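# Fold a napkin diagonally into a flat triangle

## Task

Fold the napkin diagonally so one corner is brought onto the opposite one, giving a low, flat triangle. Its three tips must be fully extended and lie flat, pointing away from the crease, and the matched corners must line up to within roughly a thumb's width. The whole napkin must rest on the table without touching any arm base or the hardware that mounts it. The carried corner may be set down or dropped into place. The task fails if the cloth leaves a gripper while that gripper is travelling sideways fast enough to throw it, even if the other gripper catches it. The fold must stay in shape without the robot holding it. At the end both arms, hands included, must be raised clear and touching nothing during the final second after the scene has settled. A scene that never settles counts as a failure.

## Robot and tools

Robot: two arms, left_arm and right_arm, each ending in a two-finger gripper. The fingers point along the gripper's own +z axis and close along its y axis. The reported end_effector_position is the point between the finger pads, about 1 cm behind the tips. Joint ranges in rad, from base to gripper: waist -2.618 to 3.054, shoulder 0.000 to 3.142, elbow 0.000 to 3.142, wrist pitch -1.571 to 1.571, wrist yaw -1.571 to 1.571, wrist roll -2.094 to 2.094. An elbow never quite straightens.

Frame: there is one scene frame for both arms. Its origin is on the tabletop midway between the arms. +z is up, +x runs out over the table, and left_arm sits on the +y side. The names left and right do not refer to sides of any camera image. Positions are in metres. Orientations are quaternions written w first (qw, qx, qy, qz). Printed hand positions can be somewhat off, more so at long reach, and motions tend to stop a centimetre or more short, usually too low.

Row format: every command row has 16 numbers, even when only one arm should move. The first 8 are left_arm's x, y, z, qw, qx, qy, qz and opening. The next 8 are the same for right_arm. Position and quaternion are an absolute target pose in the scene frame, not an offset. Opening runs from -1 (closed) to +1 (fully open, 0.094 m).

execute_actions(actions): a list of up to 15 actions. Each action is a list of up to 15 rows, and each row lasts one control step of 1/30 s. If an action has fewer than 15 rows, its last row is repeated to fill the rest. An empty list just returns the current state and images. Every control step, the commanded pose is clipped to within 70 mm and 16 degrees of the gripper's measured pose. Damped inverse kinematics then drives the joints, putting position ahead of orientation when both cannot be met. After an action an arm advances only to its last clipped pose, so a distant target needs further actions. An action is rejected for both arms if any target lies more than 0.6 m from that gripper's starting position along any of the gripper's current axes. If the first action fails this check, or any action is malformed, nothing runs. To hold orientation steady, keep resending one fixed quaternion rather than copying the reported one, which drifts.

move(target, speed, blocking): target is one 16-number row. Each gripper travels in a straight line toward its absolute pose, and both finish together, over 0.5 to 10 s; anything longer is cut off at 10 s. speed is the path's top speed in m/s, from 0.002 to 0.5 (default 0.25), with turning capped at twice that value in rad/s. Rotation takes the shorter way. The opening is applied at the start. Paths ignore obstacles and the other arm, and grippers lag, wander and may overshoot speed, worst near full reach. Faster contact and targets set deeper past a surface mean harder pushes. The extra "move:" line reports the ending (done, off_target, moving, held, fault) and active limits. If only one arm is named, the other finished at rest near its pose. limits=paced means the sent pose was clipped. limits=held means a check blocked some steps, after which the arm may suddenly go faster. With blocking=false the result comes after 0.5 s while motion continues. Until a result shows the move has ended, other moves and action rows are refused, so use wait or stop first.

wait(seconds): 0 to 10 s. Arms keep their last command, and a running move carries on. It returns early when that move ends. stop: brakes a running move; a fast arm needs room to slow down, and the fingers keep moving. zoom_image(camera, region): enlarges a pixel box [x0, y0, x1, y1] (top-left origin, at most 504x504) of one camera's latest image. Cameras: cam_head_left, cam_head_right, cam_high, cam_low, cam_left_wrist, cam_right_wrist, each 504x504. finished_scene(scene): ends the given scene, 1 or 2, for good, and reports whether the task succeeded. A reply with no tool call ends everything.

Reading results: the state line gives each gripper's position and quaternion. Hand target lines show the pose each arm is now driving toward. Step readings list positions at some steps, and HELD marks steps where that arm was held back. A "pose unreachable" line means the clearance check altered or blocked that arm's command. grip_measured uses the same scale as the commanded opening; the final Joint positions value is the opening in metres. Each gripper may read up to about 1 mm off. To grasp, command about 0.03 below grip_measured; less than that grips more lightly. Pad force tops out near 50 to 62 N and is weaker on very thin items like cloth. Joint torques include friction and per-unit offsets and are never zero.

Cautions: do not let the arms collide or push hard on each other. Avoid drops, slips, slams and hard presses on the table. Never fling the napkin with a fast sideways move while releasing it. To keep an arm still, resend its last reported pose and intended opening every call. Holding loads heats motors: MOTOR HOT appears at 75 °C, 90 °C stops that arm for 10 s, and at 100 °C the arm goes limp and drops. These stops show as OVER-TEMPERATURE FAULT lines. Finish with both grippers lifted clear of the cloth and the table.

Each tool is called after "Emit:" in YAML: its name, and indented under it one key for each argument.

## Session

Emit:
execute_actions:
  actions: []

Scene clock: 0.00 s.
left_arm: end_effector_position=(+0.3949, +0.1003, +0.1231) grip_measured=-0.978 end_effector_quat_wxyz=(+0.264, +0.236, +0.932, -0.080) | right_arm: end_effector_position=(+0.3561, -0.2856, +0.3956) grip_measured=+1.000 end_effector_quat_wxyz=(+0.698, +0.002, +0.716, +0.003)
Joint positions: left_arm=[-0.314  1.508  1.078 -0.598  0.141  0.184  0.001] | right_arm=[ 0.009  1.059  1.031  0.003 -0.001  0.006  0.094]
Joint velocities: left_arm=[-0.002  0.007  0.017  0.007  0.037 -0.051  0.   ] | right_arm=[ 0.007 -0.007 -0.002  0.022 -0.081  0.022  0.   ]
Joint torques (N m, as the arm reports them, + toward a larger angle): no reading
Motor temperatures (°C, as the motors report them): left_arm=[27 29 27 29 27 27] | right_arm=[27 29 27 26 26 26]
Hand target (left_arm): +0.398, +0.099, +0.131; +0.275, +0.237, +0.928, -0.081
Hand target (right_arm): +0.354, -0.286, +0.398; +0.699, +0.001, +0.715, +0.002

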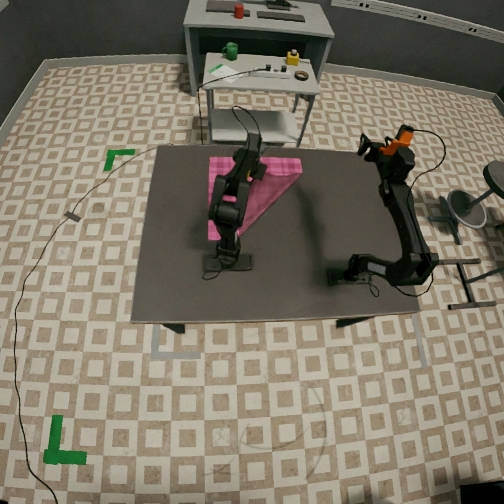

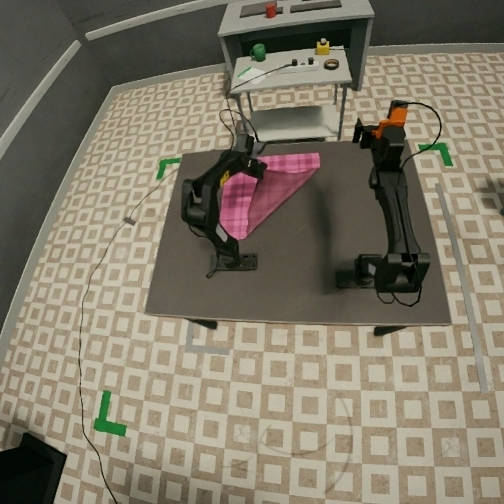

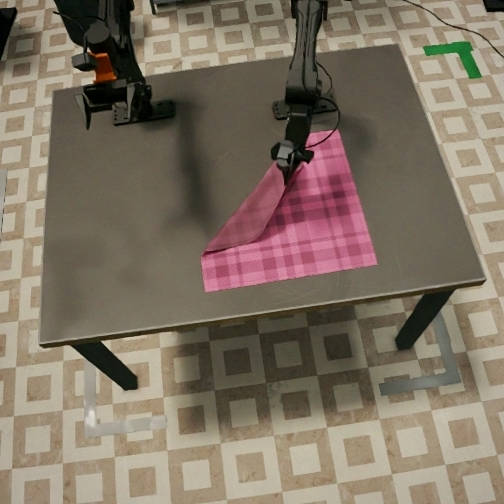

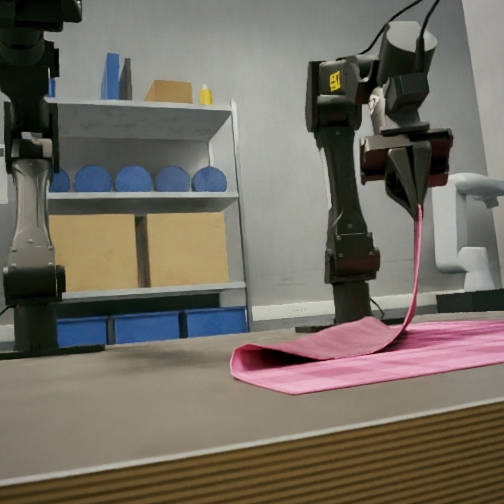

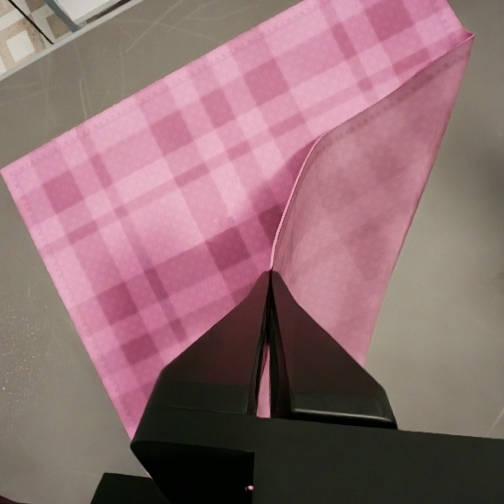

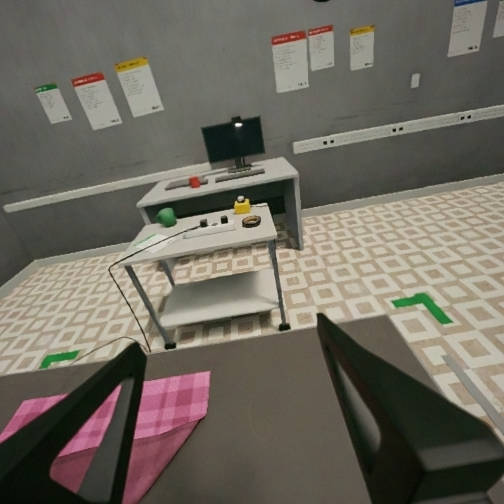

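Emit:
move:
  target: [0.46,0.2,0.10,0.275,0.237,0.928,-0.081,-1,0.354,-0.286,0.398,0.699,0.001,0.715,0.002,1]
  speed: 0.1

Scene clock: 4.20 s.
left_arm: end_effector_position=(+0.4497, +0.1986, +0.0882) grip_measured=-0.978 end_effector_quat_wxyz=(+0.259, +0.230, +0.934, -0.086) | right_arm: end_effector_position=(+0.3561, -0.2856, +0.3956) grip_measured=+1.000 end_effector_quat_wxyz=(+0.698, +0.002, +0.716, +0.003)
Joint positions: left_arm=[ 0.024  1.732  1.184 -0.559  0.312  0.472  0.001] | right_arm=[ 0.009  1.059  1.031  0.003 -0.001  0.006  0.094]
Joint velocities: left_arm=[-0.007 -0.012 -0.007  0.007 -0.037  0.007 -0.001] | right_arm=[ 0.012  0.007 -0.002  0.007 -0.007 -0.051  0.   ]
Joint torques (N m, as the arm reports them, + toward a larger angle): left_arm=[ 0.36 -6.53  8.25  1.26  0.3  -0.02] | right_arm=[-0.11 -3.21  8.69  2.33 -0.05 -0.02]
Motor temperatures (°C, as the motors report them): left_arm=[27 29 28 29 27 27] | right_arm=[27 29 28 27 26 26]
Hand target (left_arm): +0.460, +0.198, +0.100; +0.278, +0.235, +0.927, -0.086
Hand target (right_arm): +0.354, -0.286, +0.398; +0.699, +0.001, +0.715, +0.002
Off the commanded pose (left_arm): 0.016 m, 2 deg.
Off the commanded pose (right_arm): 0.003 m, 0 deg.
move: off_target (left_arm)

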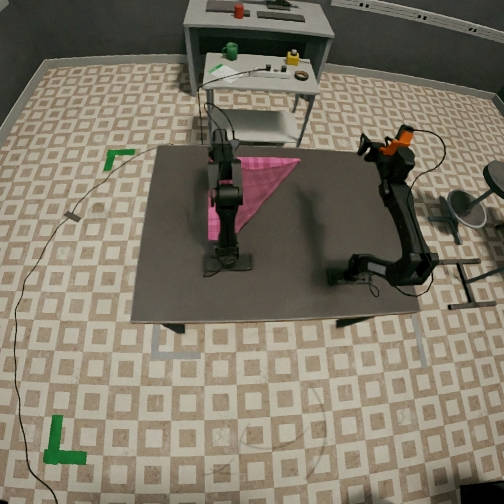

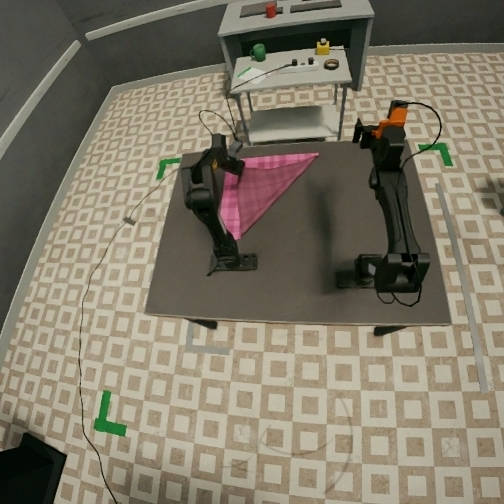

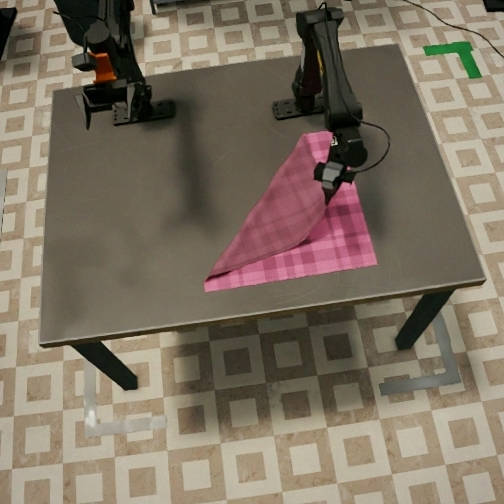

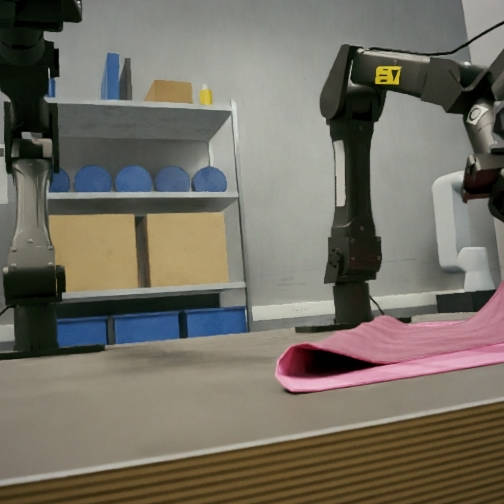

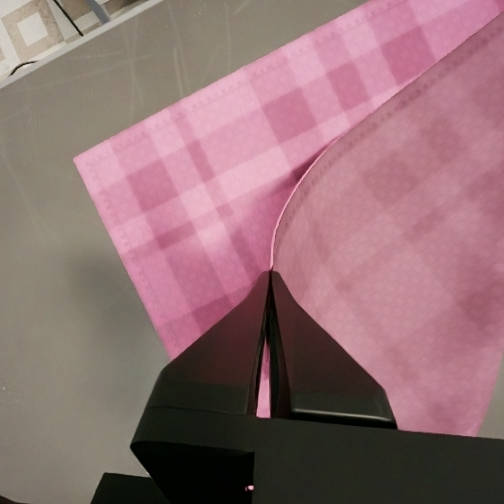

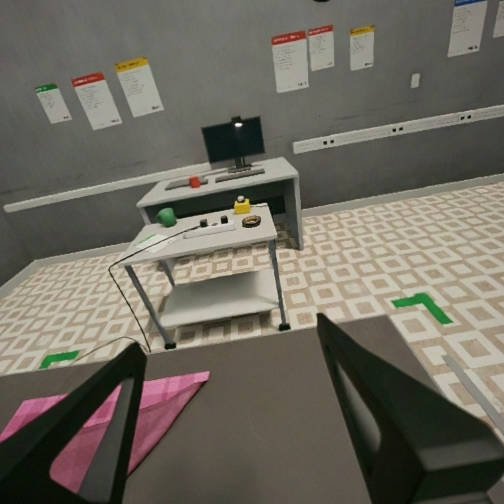

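Emit:
move:
  target: [0.53,0.265,0.07,0.275,0.237,0.928,-0.081,-1,0.354,-0.286,0.398,0.699,0.001,0.715,0.002,1]
  speed: 0.08

Emit:
zoom_image:
  camera: "cam_high"
  region: [180, 100, 420, 310]

Scene clock: 8.00 s.
left_arm: end_effector_position=(+0.5234, +0.2625, +0.0578) grip_measured=-0.978 end_effector_quat_wxyz=(+0.264, +0.232, +0.933, -0.081) | right_arm: end_effector_position=(+0.3561, -0.2856, +0.3956) grip_measured=+1.000 end_effector_quat_wxyz=(+0.698, +0.002, +0.716, +0.003)
Joint positions: left_arm=[ 0.165  2.065  1.51  -0.585  0.37   0.612  0.001] | right_arm=[ 0.009  1.059  1.031  0.003 -0.001  0.006  0.094]
Joint velocities: left_arm=[-0.007  0.007 -0.002 -0.022  0.037 -0.037  0.   ] | right_arm=[ 0.012  0.012 -0.007  0.022 -0.037 -0.022  0.   ]
Joint torques (N m, as the arm reports them, + toward a larger angle): left_arm=[ 0.34 -9.56  8.23  0.98  0.32  0.03] | right_arm=[-0.14 -3.24  8.67  2.34 -0.03 -0.02]
Motor temperatures (°C, as the motors report them): left_arm=[27 30 28 30 27 27] | right_arm=[27 29 28 28 26 26]
Hand target (left_arm): +0.531, +0.263, +0.069; +0.277, +0.236, +0.928, -0.083
Hand target (right_arm): +0.354, -0.286, +0.398; +0.699, +0.001, +0.715, +0.002
Off the commanded pose (left_arm): 0.014 m, 1 deg.
Off the commanded pose (right_arm): 0.003 m, 0 deg.
move: off_target (left_arm)

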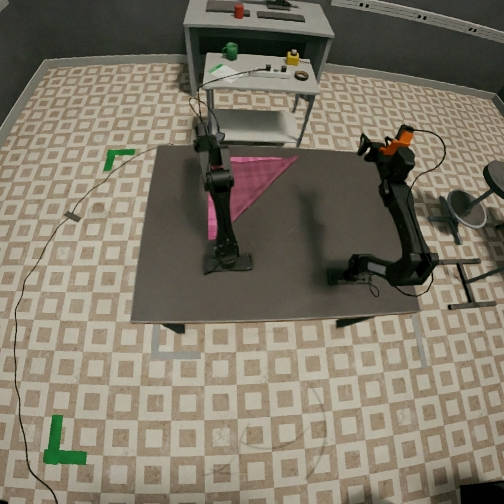

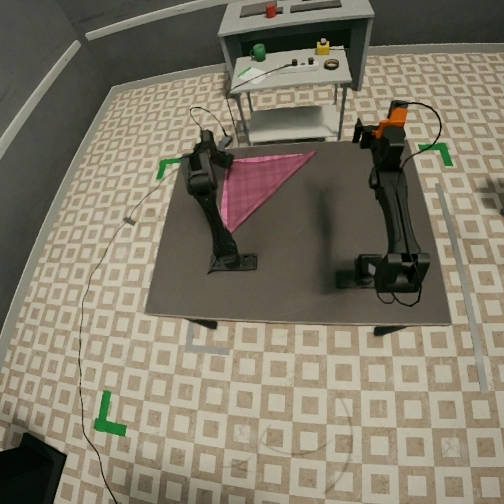

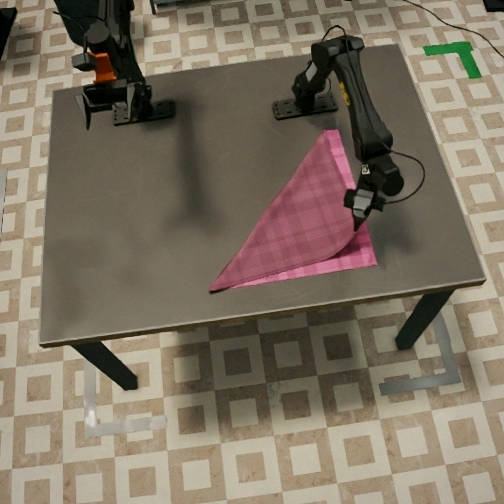

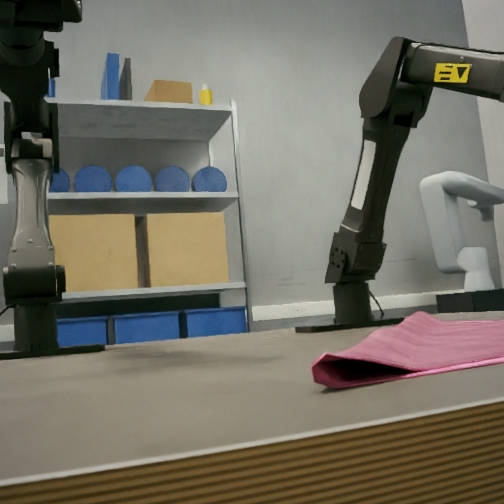

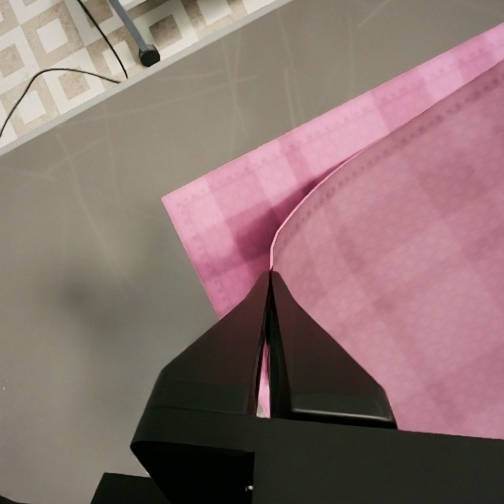

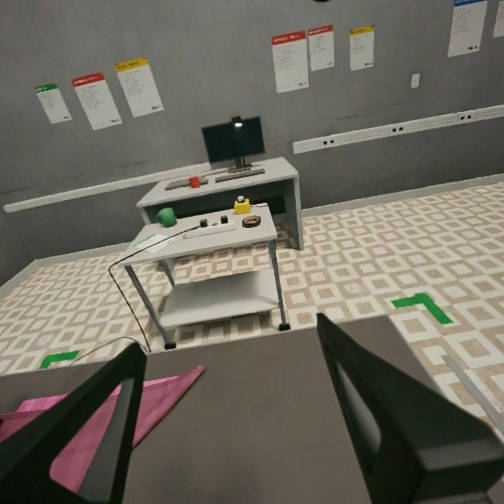

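Region (180, 100, 420, 310) of cam_high's 504x504 image, scaled by 2.100, with more detail than that image has; it fills the top 441 rows of this view, and the rest is white.

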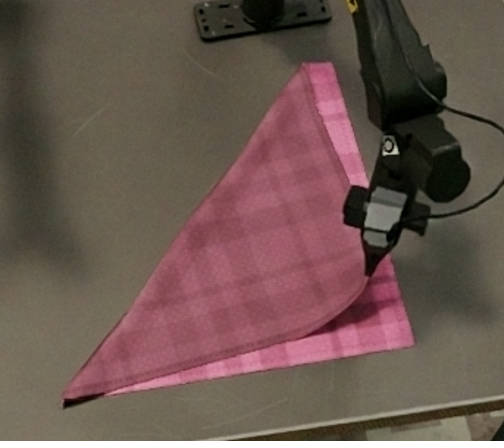

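Emit:
move:
  target: [0.572,0.275,0.045,0.275,0.237,0.928,-0.081,-1,0.354,-0.286,0.398,0.699,0.001,0.715,0.002,1]
  speed: 0.05

Emit:
zoom_image:
  camera: "cam_high"
  region: [180, 100, 420, 310]

Scene clock: 10.47 s.
left_arm: end_effector_position=(+0.5649, +0.2709, +0.0327) grip_measured=-0.978 end_effector_quat_wxyz=(+0.262, +0.235, +0.932, -0.082) | right_arm: end_effector_position=(+0.3561, -0.2856, +0.3956) grip_measured=+1.000 end_effector_quat_wxyz=(+0.698, +0.002, +0.716, +0.003)
Joint positions: left_arm=[ 0.165  2.258  1.718 -0.605  0.371  0.62   0.001] | right_arm=[ 0.009  1.059  1.031  0.003 -0.001  0.006  0.094]
Joint velocities: left_arm=[-0.007  0.007  0.007  0.037  0.007  0.007 -0.   ] | right_arm=[-0.002  0.002 -0.002  0.007 -0.007  0.037  0.   ]
Joint torques (N m, as the arm reports them, + toward a larger angle): left_arm=[  0.93 -10.82   8.05   1.     0.25  -0.03] | right_arm=[-0.12 -3.2   8.65  2.36 -0.04 -0.03]
Motor temperatures (°C, as the motors report them): left_arm=[27 30 29 30 27 27] | right_arm=[27 29 29 28 26 26]
Hand target (left_arm): +0.572, +0.274, +0.044; +0.275, +0.237, +0.928, -0.081
Hand target (right_arm): +0.354, -0.286, +0.398; +0.699, +0.001, +0.715, +0.002
Off the commanded pose (left_arm): 0.015 m, 2 deg.
Off the commanded pose (right_arm): 0.003 m, 0 deg.
move: off_target (left_arm)

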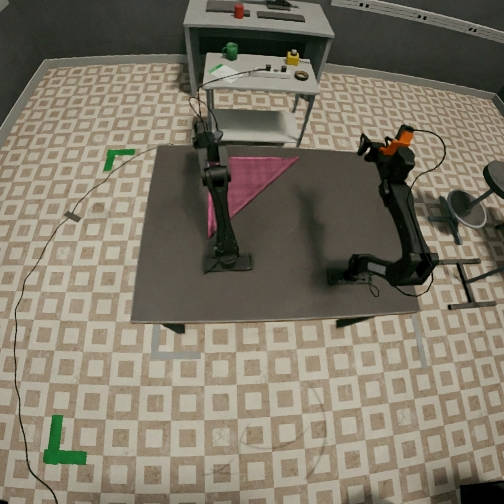

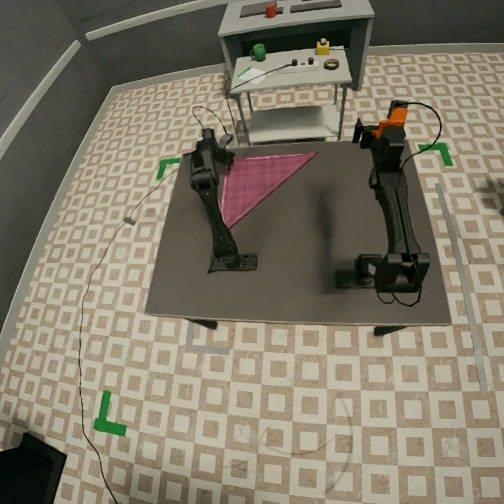

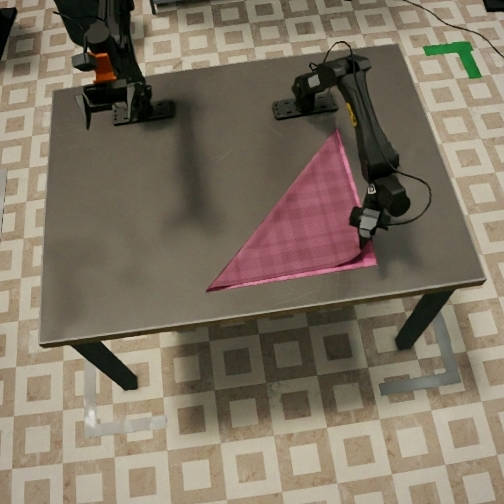

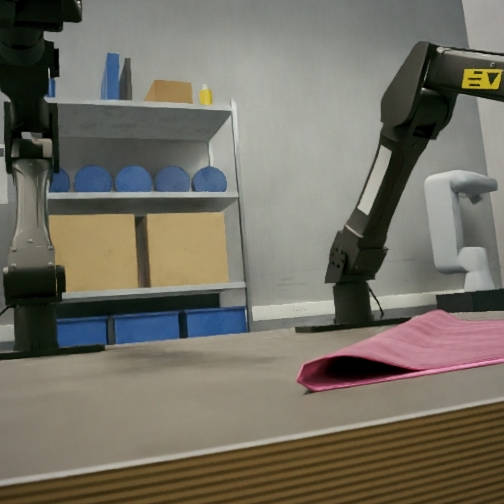

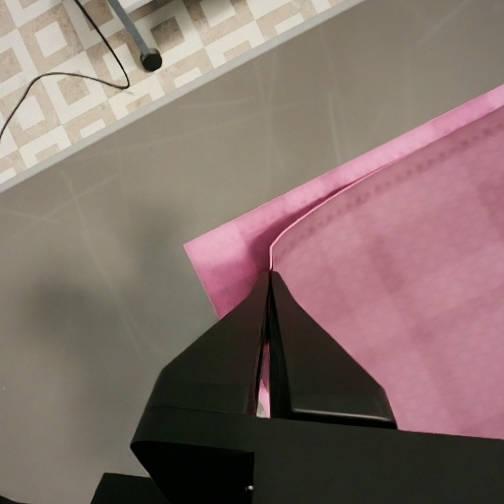

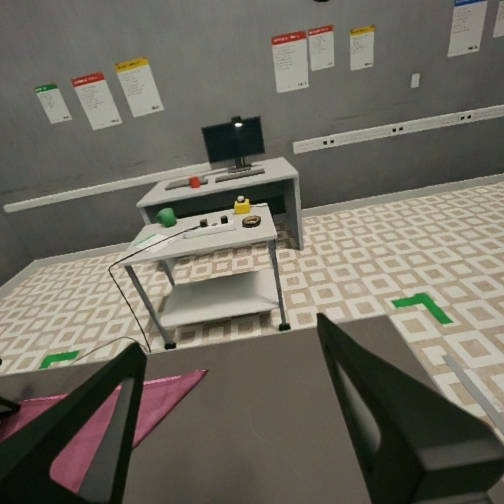

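Region (180, 100, 420, 310) of cam_high's 504x504 image, scaled by 2.100, with more detail than that image has; it fills the top 441 rows of this view, and the rest is white.

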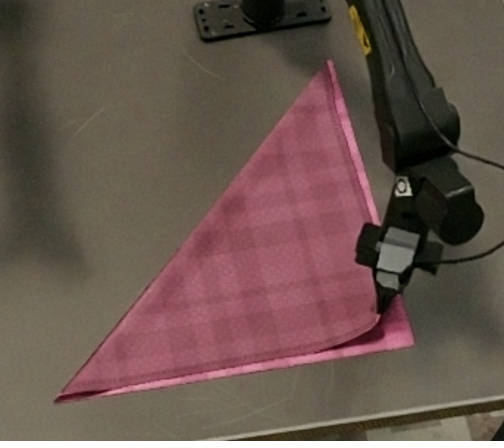

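Emit:
move:
  target: [0.583,0.289,0.039,0.275,0.237,0.928,-0.081,-1,0.354,-0.286,0.398,0.699,0.001,0.715,0.002,1]
  speed: 0.03

Emit:
zoom_image:
  camera: "cam_high"
  region: [180, 100, 420, 310]

Scene clock: 12.90 s.
left_arm: end_effector_position=(+0.5766, +0.2864, +0.0277) grip_measured=-0.979 end_effector_quat_wxyz=(+0.263, +0.234, +0.933, -0.081) | right_arm: end_effector_position=(+0.3561, -0.2856, +0.3956) grip_measured=+1.000 end_effector_quat_wxyz=(+0.698, +0.002, +0.716, +0.003)
Joint positions: left_arm=[ 0.191  2.324  1.811 -0.64   0.379  0.643  0.001] | right_arm=[ 0.009  1.059  1.031  0.003 -0.001  0.006  0.094]
Joint velocities: left_arm=[-0.012 -0.007 -0.002  0.022  0.007 -0.037 -0.001] | right_arm=[ 0.007 -0.007 -0.002  0.066 -0.037 -0.022  0.   ]
Joint torques (N m, as the arm reports them, + toward a larger angle): left_arm=[  0.67 -11.16   8.37   1.07   0.35   0.  ] | right_arm=[-0.2  -3.15  8.67  2.36 -0.04 -0.03]
Motor temperatures (°C, as the motors report them): left_arm=[27 31 29 30 27 27] | right_arm=[27 29 29 29 26 26]
Hand target (left_arm): +0.583, +0.289, +0.039; +0.276, +0.237, +0.928, -0.081
Hand target (right_arm): +0.354, -0.286, +0.398; +0.699, +0.001, +0.715, +0.002
Off the commanded pose (left_arm): 0.013 m, 2 deg.
Off the commanded pose (right_arm): 0.003 m, 0 deg.
move: off_target (left_arm)

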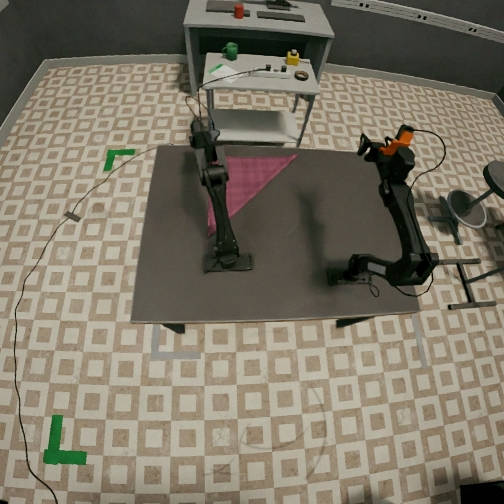

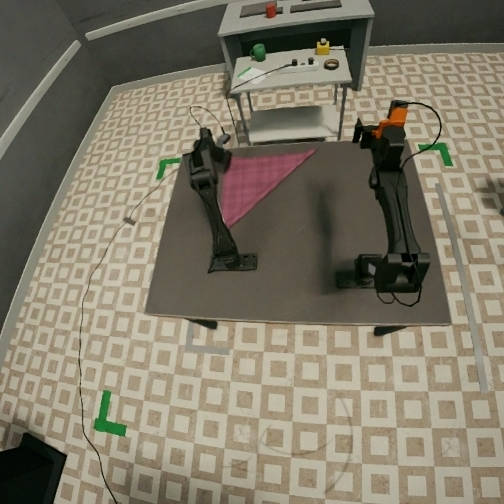

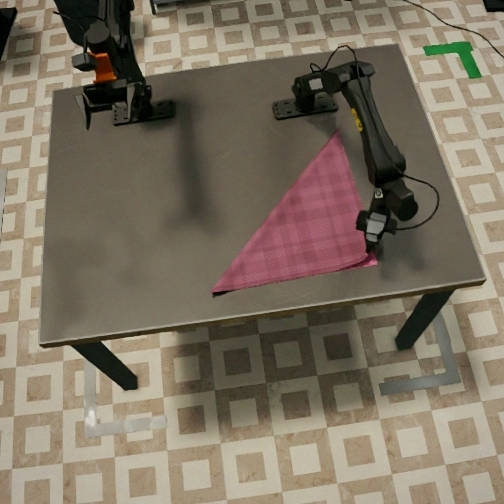

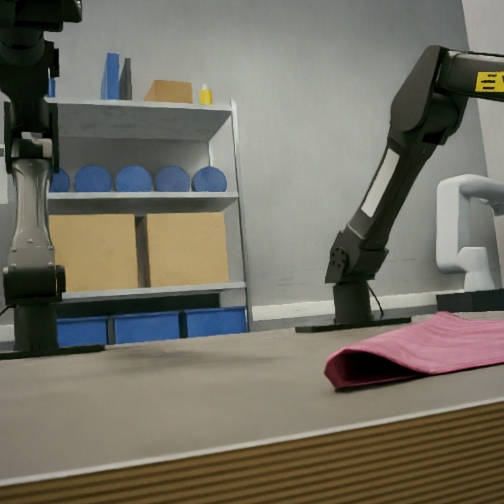

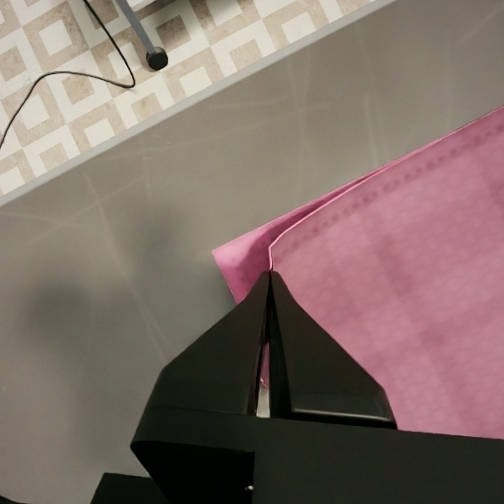

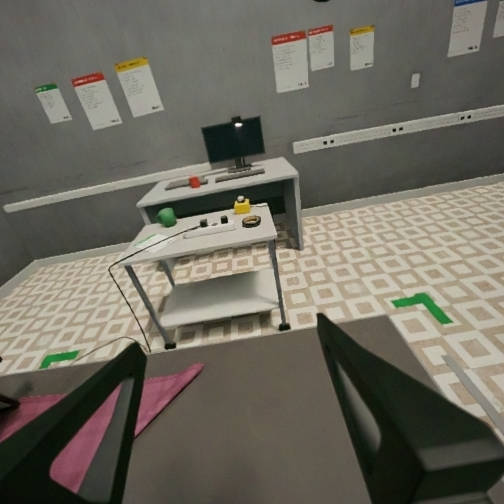

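Region (180, 100, 420, 310) of cam_high's 504x504 image, scaled by 2.100, with more detail than that image has; it fills the top 441 rows of this view, and the rest is white.

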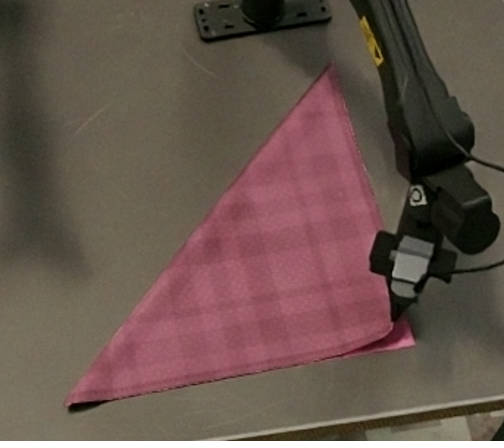

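Aligned. Release.

Emit:
move:
  target: [0.583,0.289,0.039,0.275,0.237,0.928,-0.081,0.6,0.354,-0.286,0.398,0.699,0.001,0.715,0.002,1]
  speed: 0.03

Emit:
move:
  target: [0.56,0.30,0.13,0.275,0.237,0.928,-0.081,0.6,0.354,-0.286,0.398,0.699,0.001,0.715,0.002,1]
  speed: 0.08

Emit:
zoom_image:
  camera: "cam_high"
  region: [180, 100, 420, 310]

Scene clock: 15.13 s.
left_arm: end_effector_position=(+0.5762, +0.2862, +0.0275) grip_measured=+0.597 end_effector_quat_wxyz=(+0.262, +0.235, +0.933, -0.081) | right_arm: end_effector_position=(+0.3561, -0.2856, +0.3956) grip_measured=+1.000 end_effector_quat_wxyz=(+0.698, +0.002, +0.716, +0.003)
Joint positions: left_arm=[ 0.191  2.324  1.811 -0.643  0.38   0.644  0.075] | right_arm=[ 0.009  1.059  1.031  0.003 -0.001  0.006  0.094]
Joint velocities: left_arm=[ 0.002 -0.012 -0.007 -0.022 -0.037  0.007 -0.001] | right_arm=[ 0.002 -0.012 -0.002 -0.125 -0.037 -0.051  0.   ]
Joint torques (N m, as the arm reports them, + toward a larger angle): left_arm=[  0.61 -11.26   8.37   1.01   0.31   0.06] | right_arm=[-0.16 -3.16  8.67  2.35 -0.05 -0.03]
Motor temperatures (°C, as the motors report them): left_arm=[27 31 29 30 27 27] | right_arm=[27 29 29 29 26 26]
Hand target (left_arm): +0.583, +0.289, +0.039; +0.275, +0.237, +0.928, -0.081
Hand target (right_arm): +0.354, -0.286, +0.398; +0.699, +0.001, +0.715, +0.002
Off the commanded pose (left_arm): 0.014 m, 2 deg.
Off the commanded pose (right_arm): 0.003 m, 0 deg.
move: off_target (left_arm)

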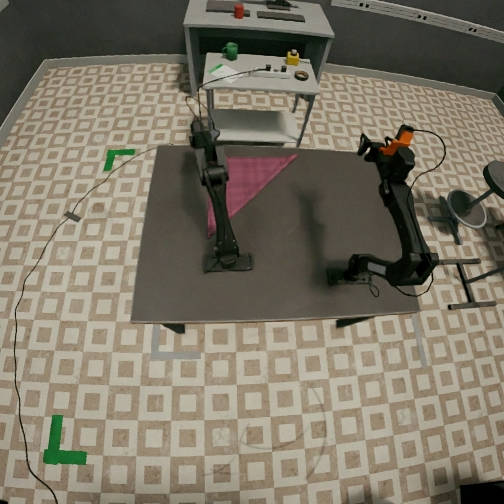

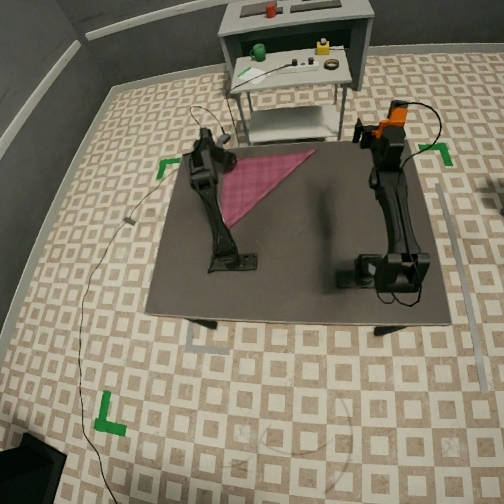

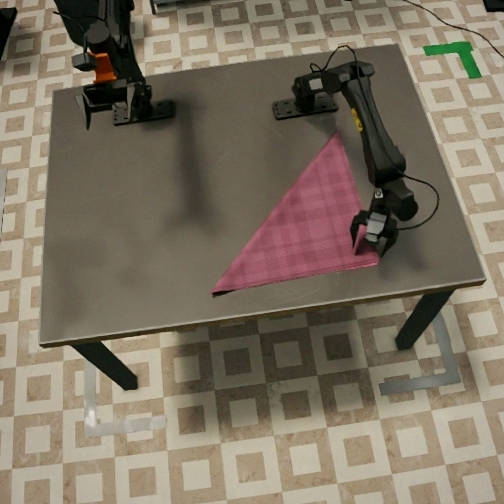

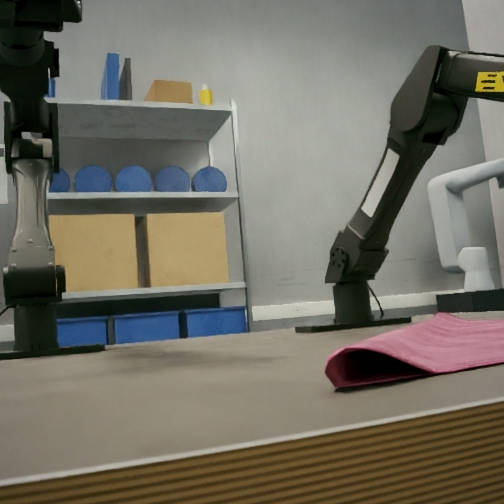

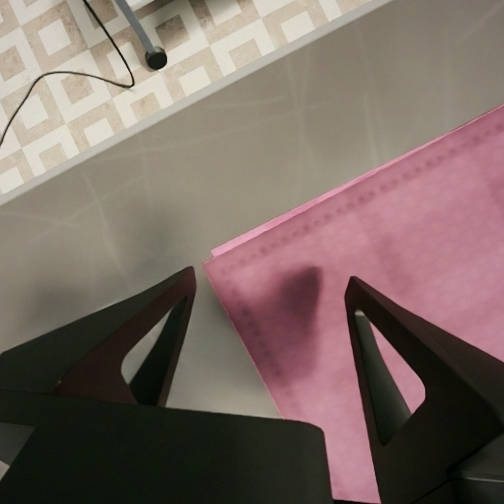

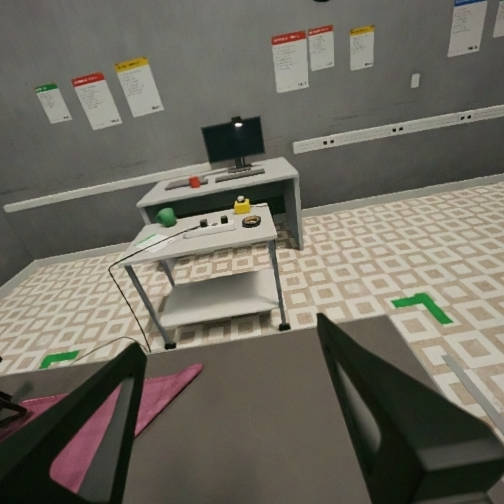

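Scene clock: 17.00 s.
left_arm: end_effector_position=(+0.5590, +0.2990, +0.1054) grip_measured=+0.597 end_effector_quat_wxyz=(+0.252, +0.233, +0.935, -0.087) | right_arm: end_effector_position=(+0.3561, -0.2856, +0.3956) grip_measured=+1.000 end_effector_quat_wxyz=(+0.698, +0.002, +0.716, +0.003)
Joint positions: left_arm=[ 0.227  2.24   1.991 -0.943  0.394  0.679  0.075] | right_arm=[ 0.009  1.059  1.031  0.003 -0.001  0.006  0.094]
Joint velocities: left_arm=[ 0.027  0.012  0.002 -0.022  0.007  0.007 -0.001] | right_arm=[-0.002  0.007  0.002 -0.051 -0.007  0.037  0.   ]
Joint torques (N m, as the arm reports them, + toward a larger angle): left_arm=[  0.63 -12.72   8.09   1.     0.32   0.03] | right_arm=[-0.1  -3.21  8.68  2.36 -0.04 -0.01]
Motor temperatures (°C, as the motors report them): left_arm=[27 32 29 30 27 27] | right_arm=[27 29 29 29 26 26]
Hand target (left_arm): +0.563, +0.301, +0.130; +0.276, +0.237, +0.928, -0.081
Hand target (right_arm): +0.354, -0.286, +0.398; +0.699, +0.001, +0.715, +0.002
Off the commanded pose (left_arm): 0.025 m, 3 deg.
Off the commanded pose (right_arm): 0.003 m, 0 deg.
move: off_target (left_arm)

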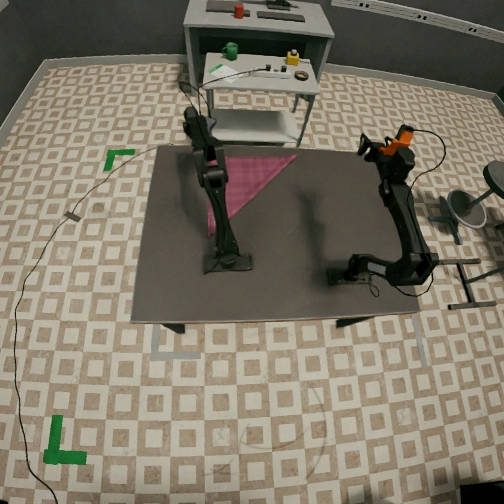

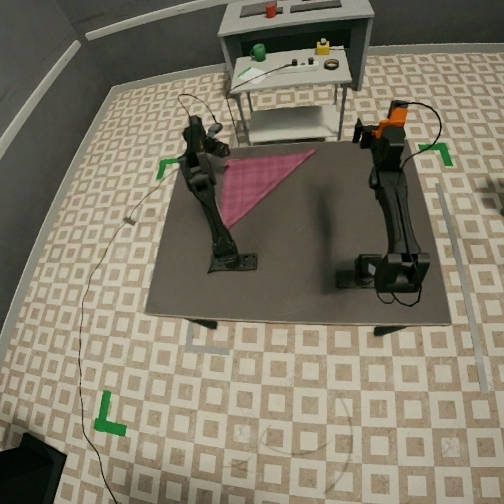

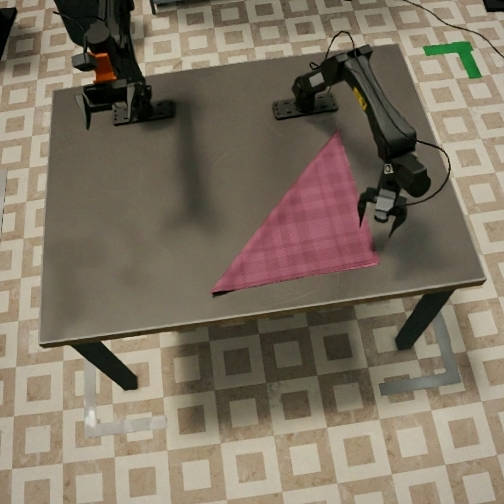

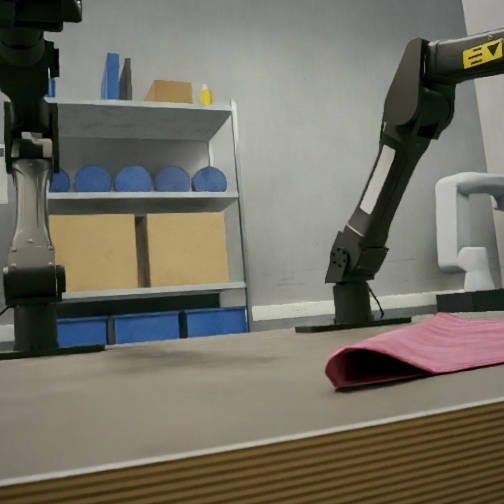

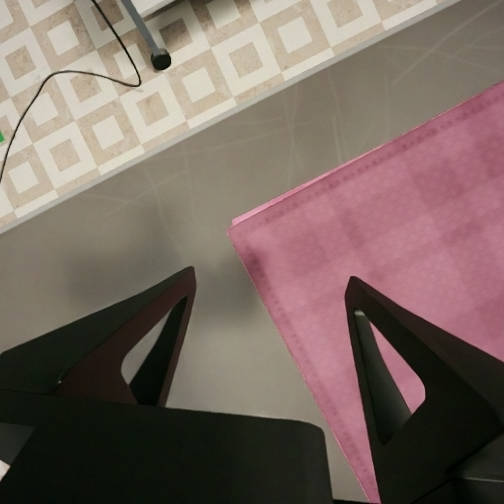

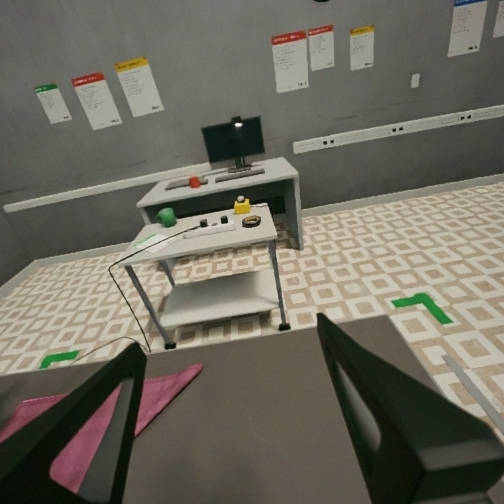

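Region (180, 100, 420, 310) of cam_high's 504x504 image, scaled by 2.100, with more detail than that image has; it fills the top 441 rows of this view, and the rest is white.

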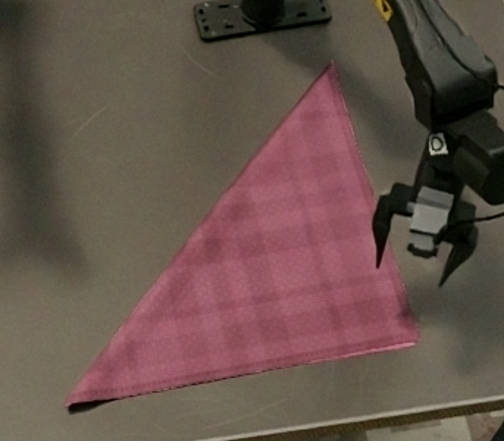

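Emit:
finished_scene:
  scene: 1

The scene is finished: the task was done.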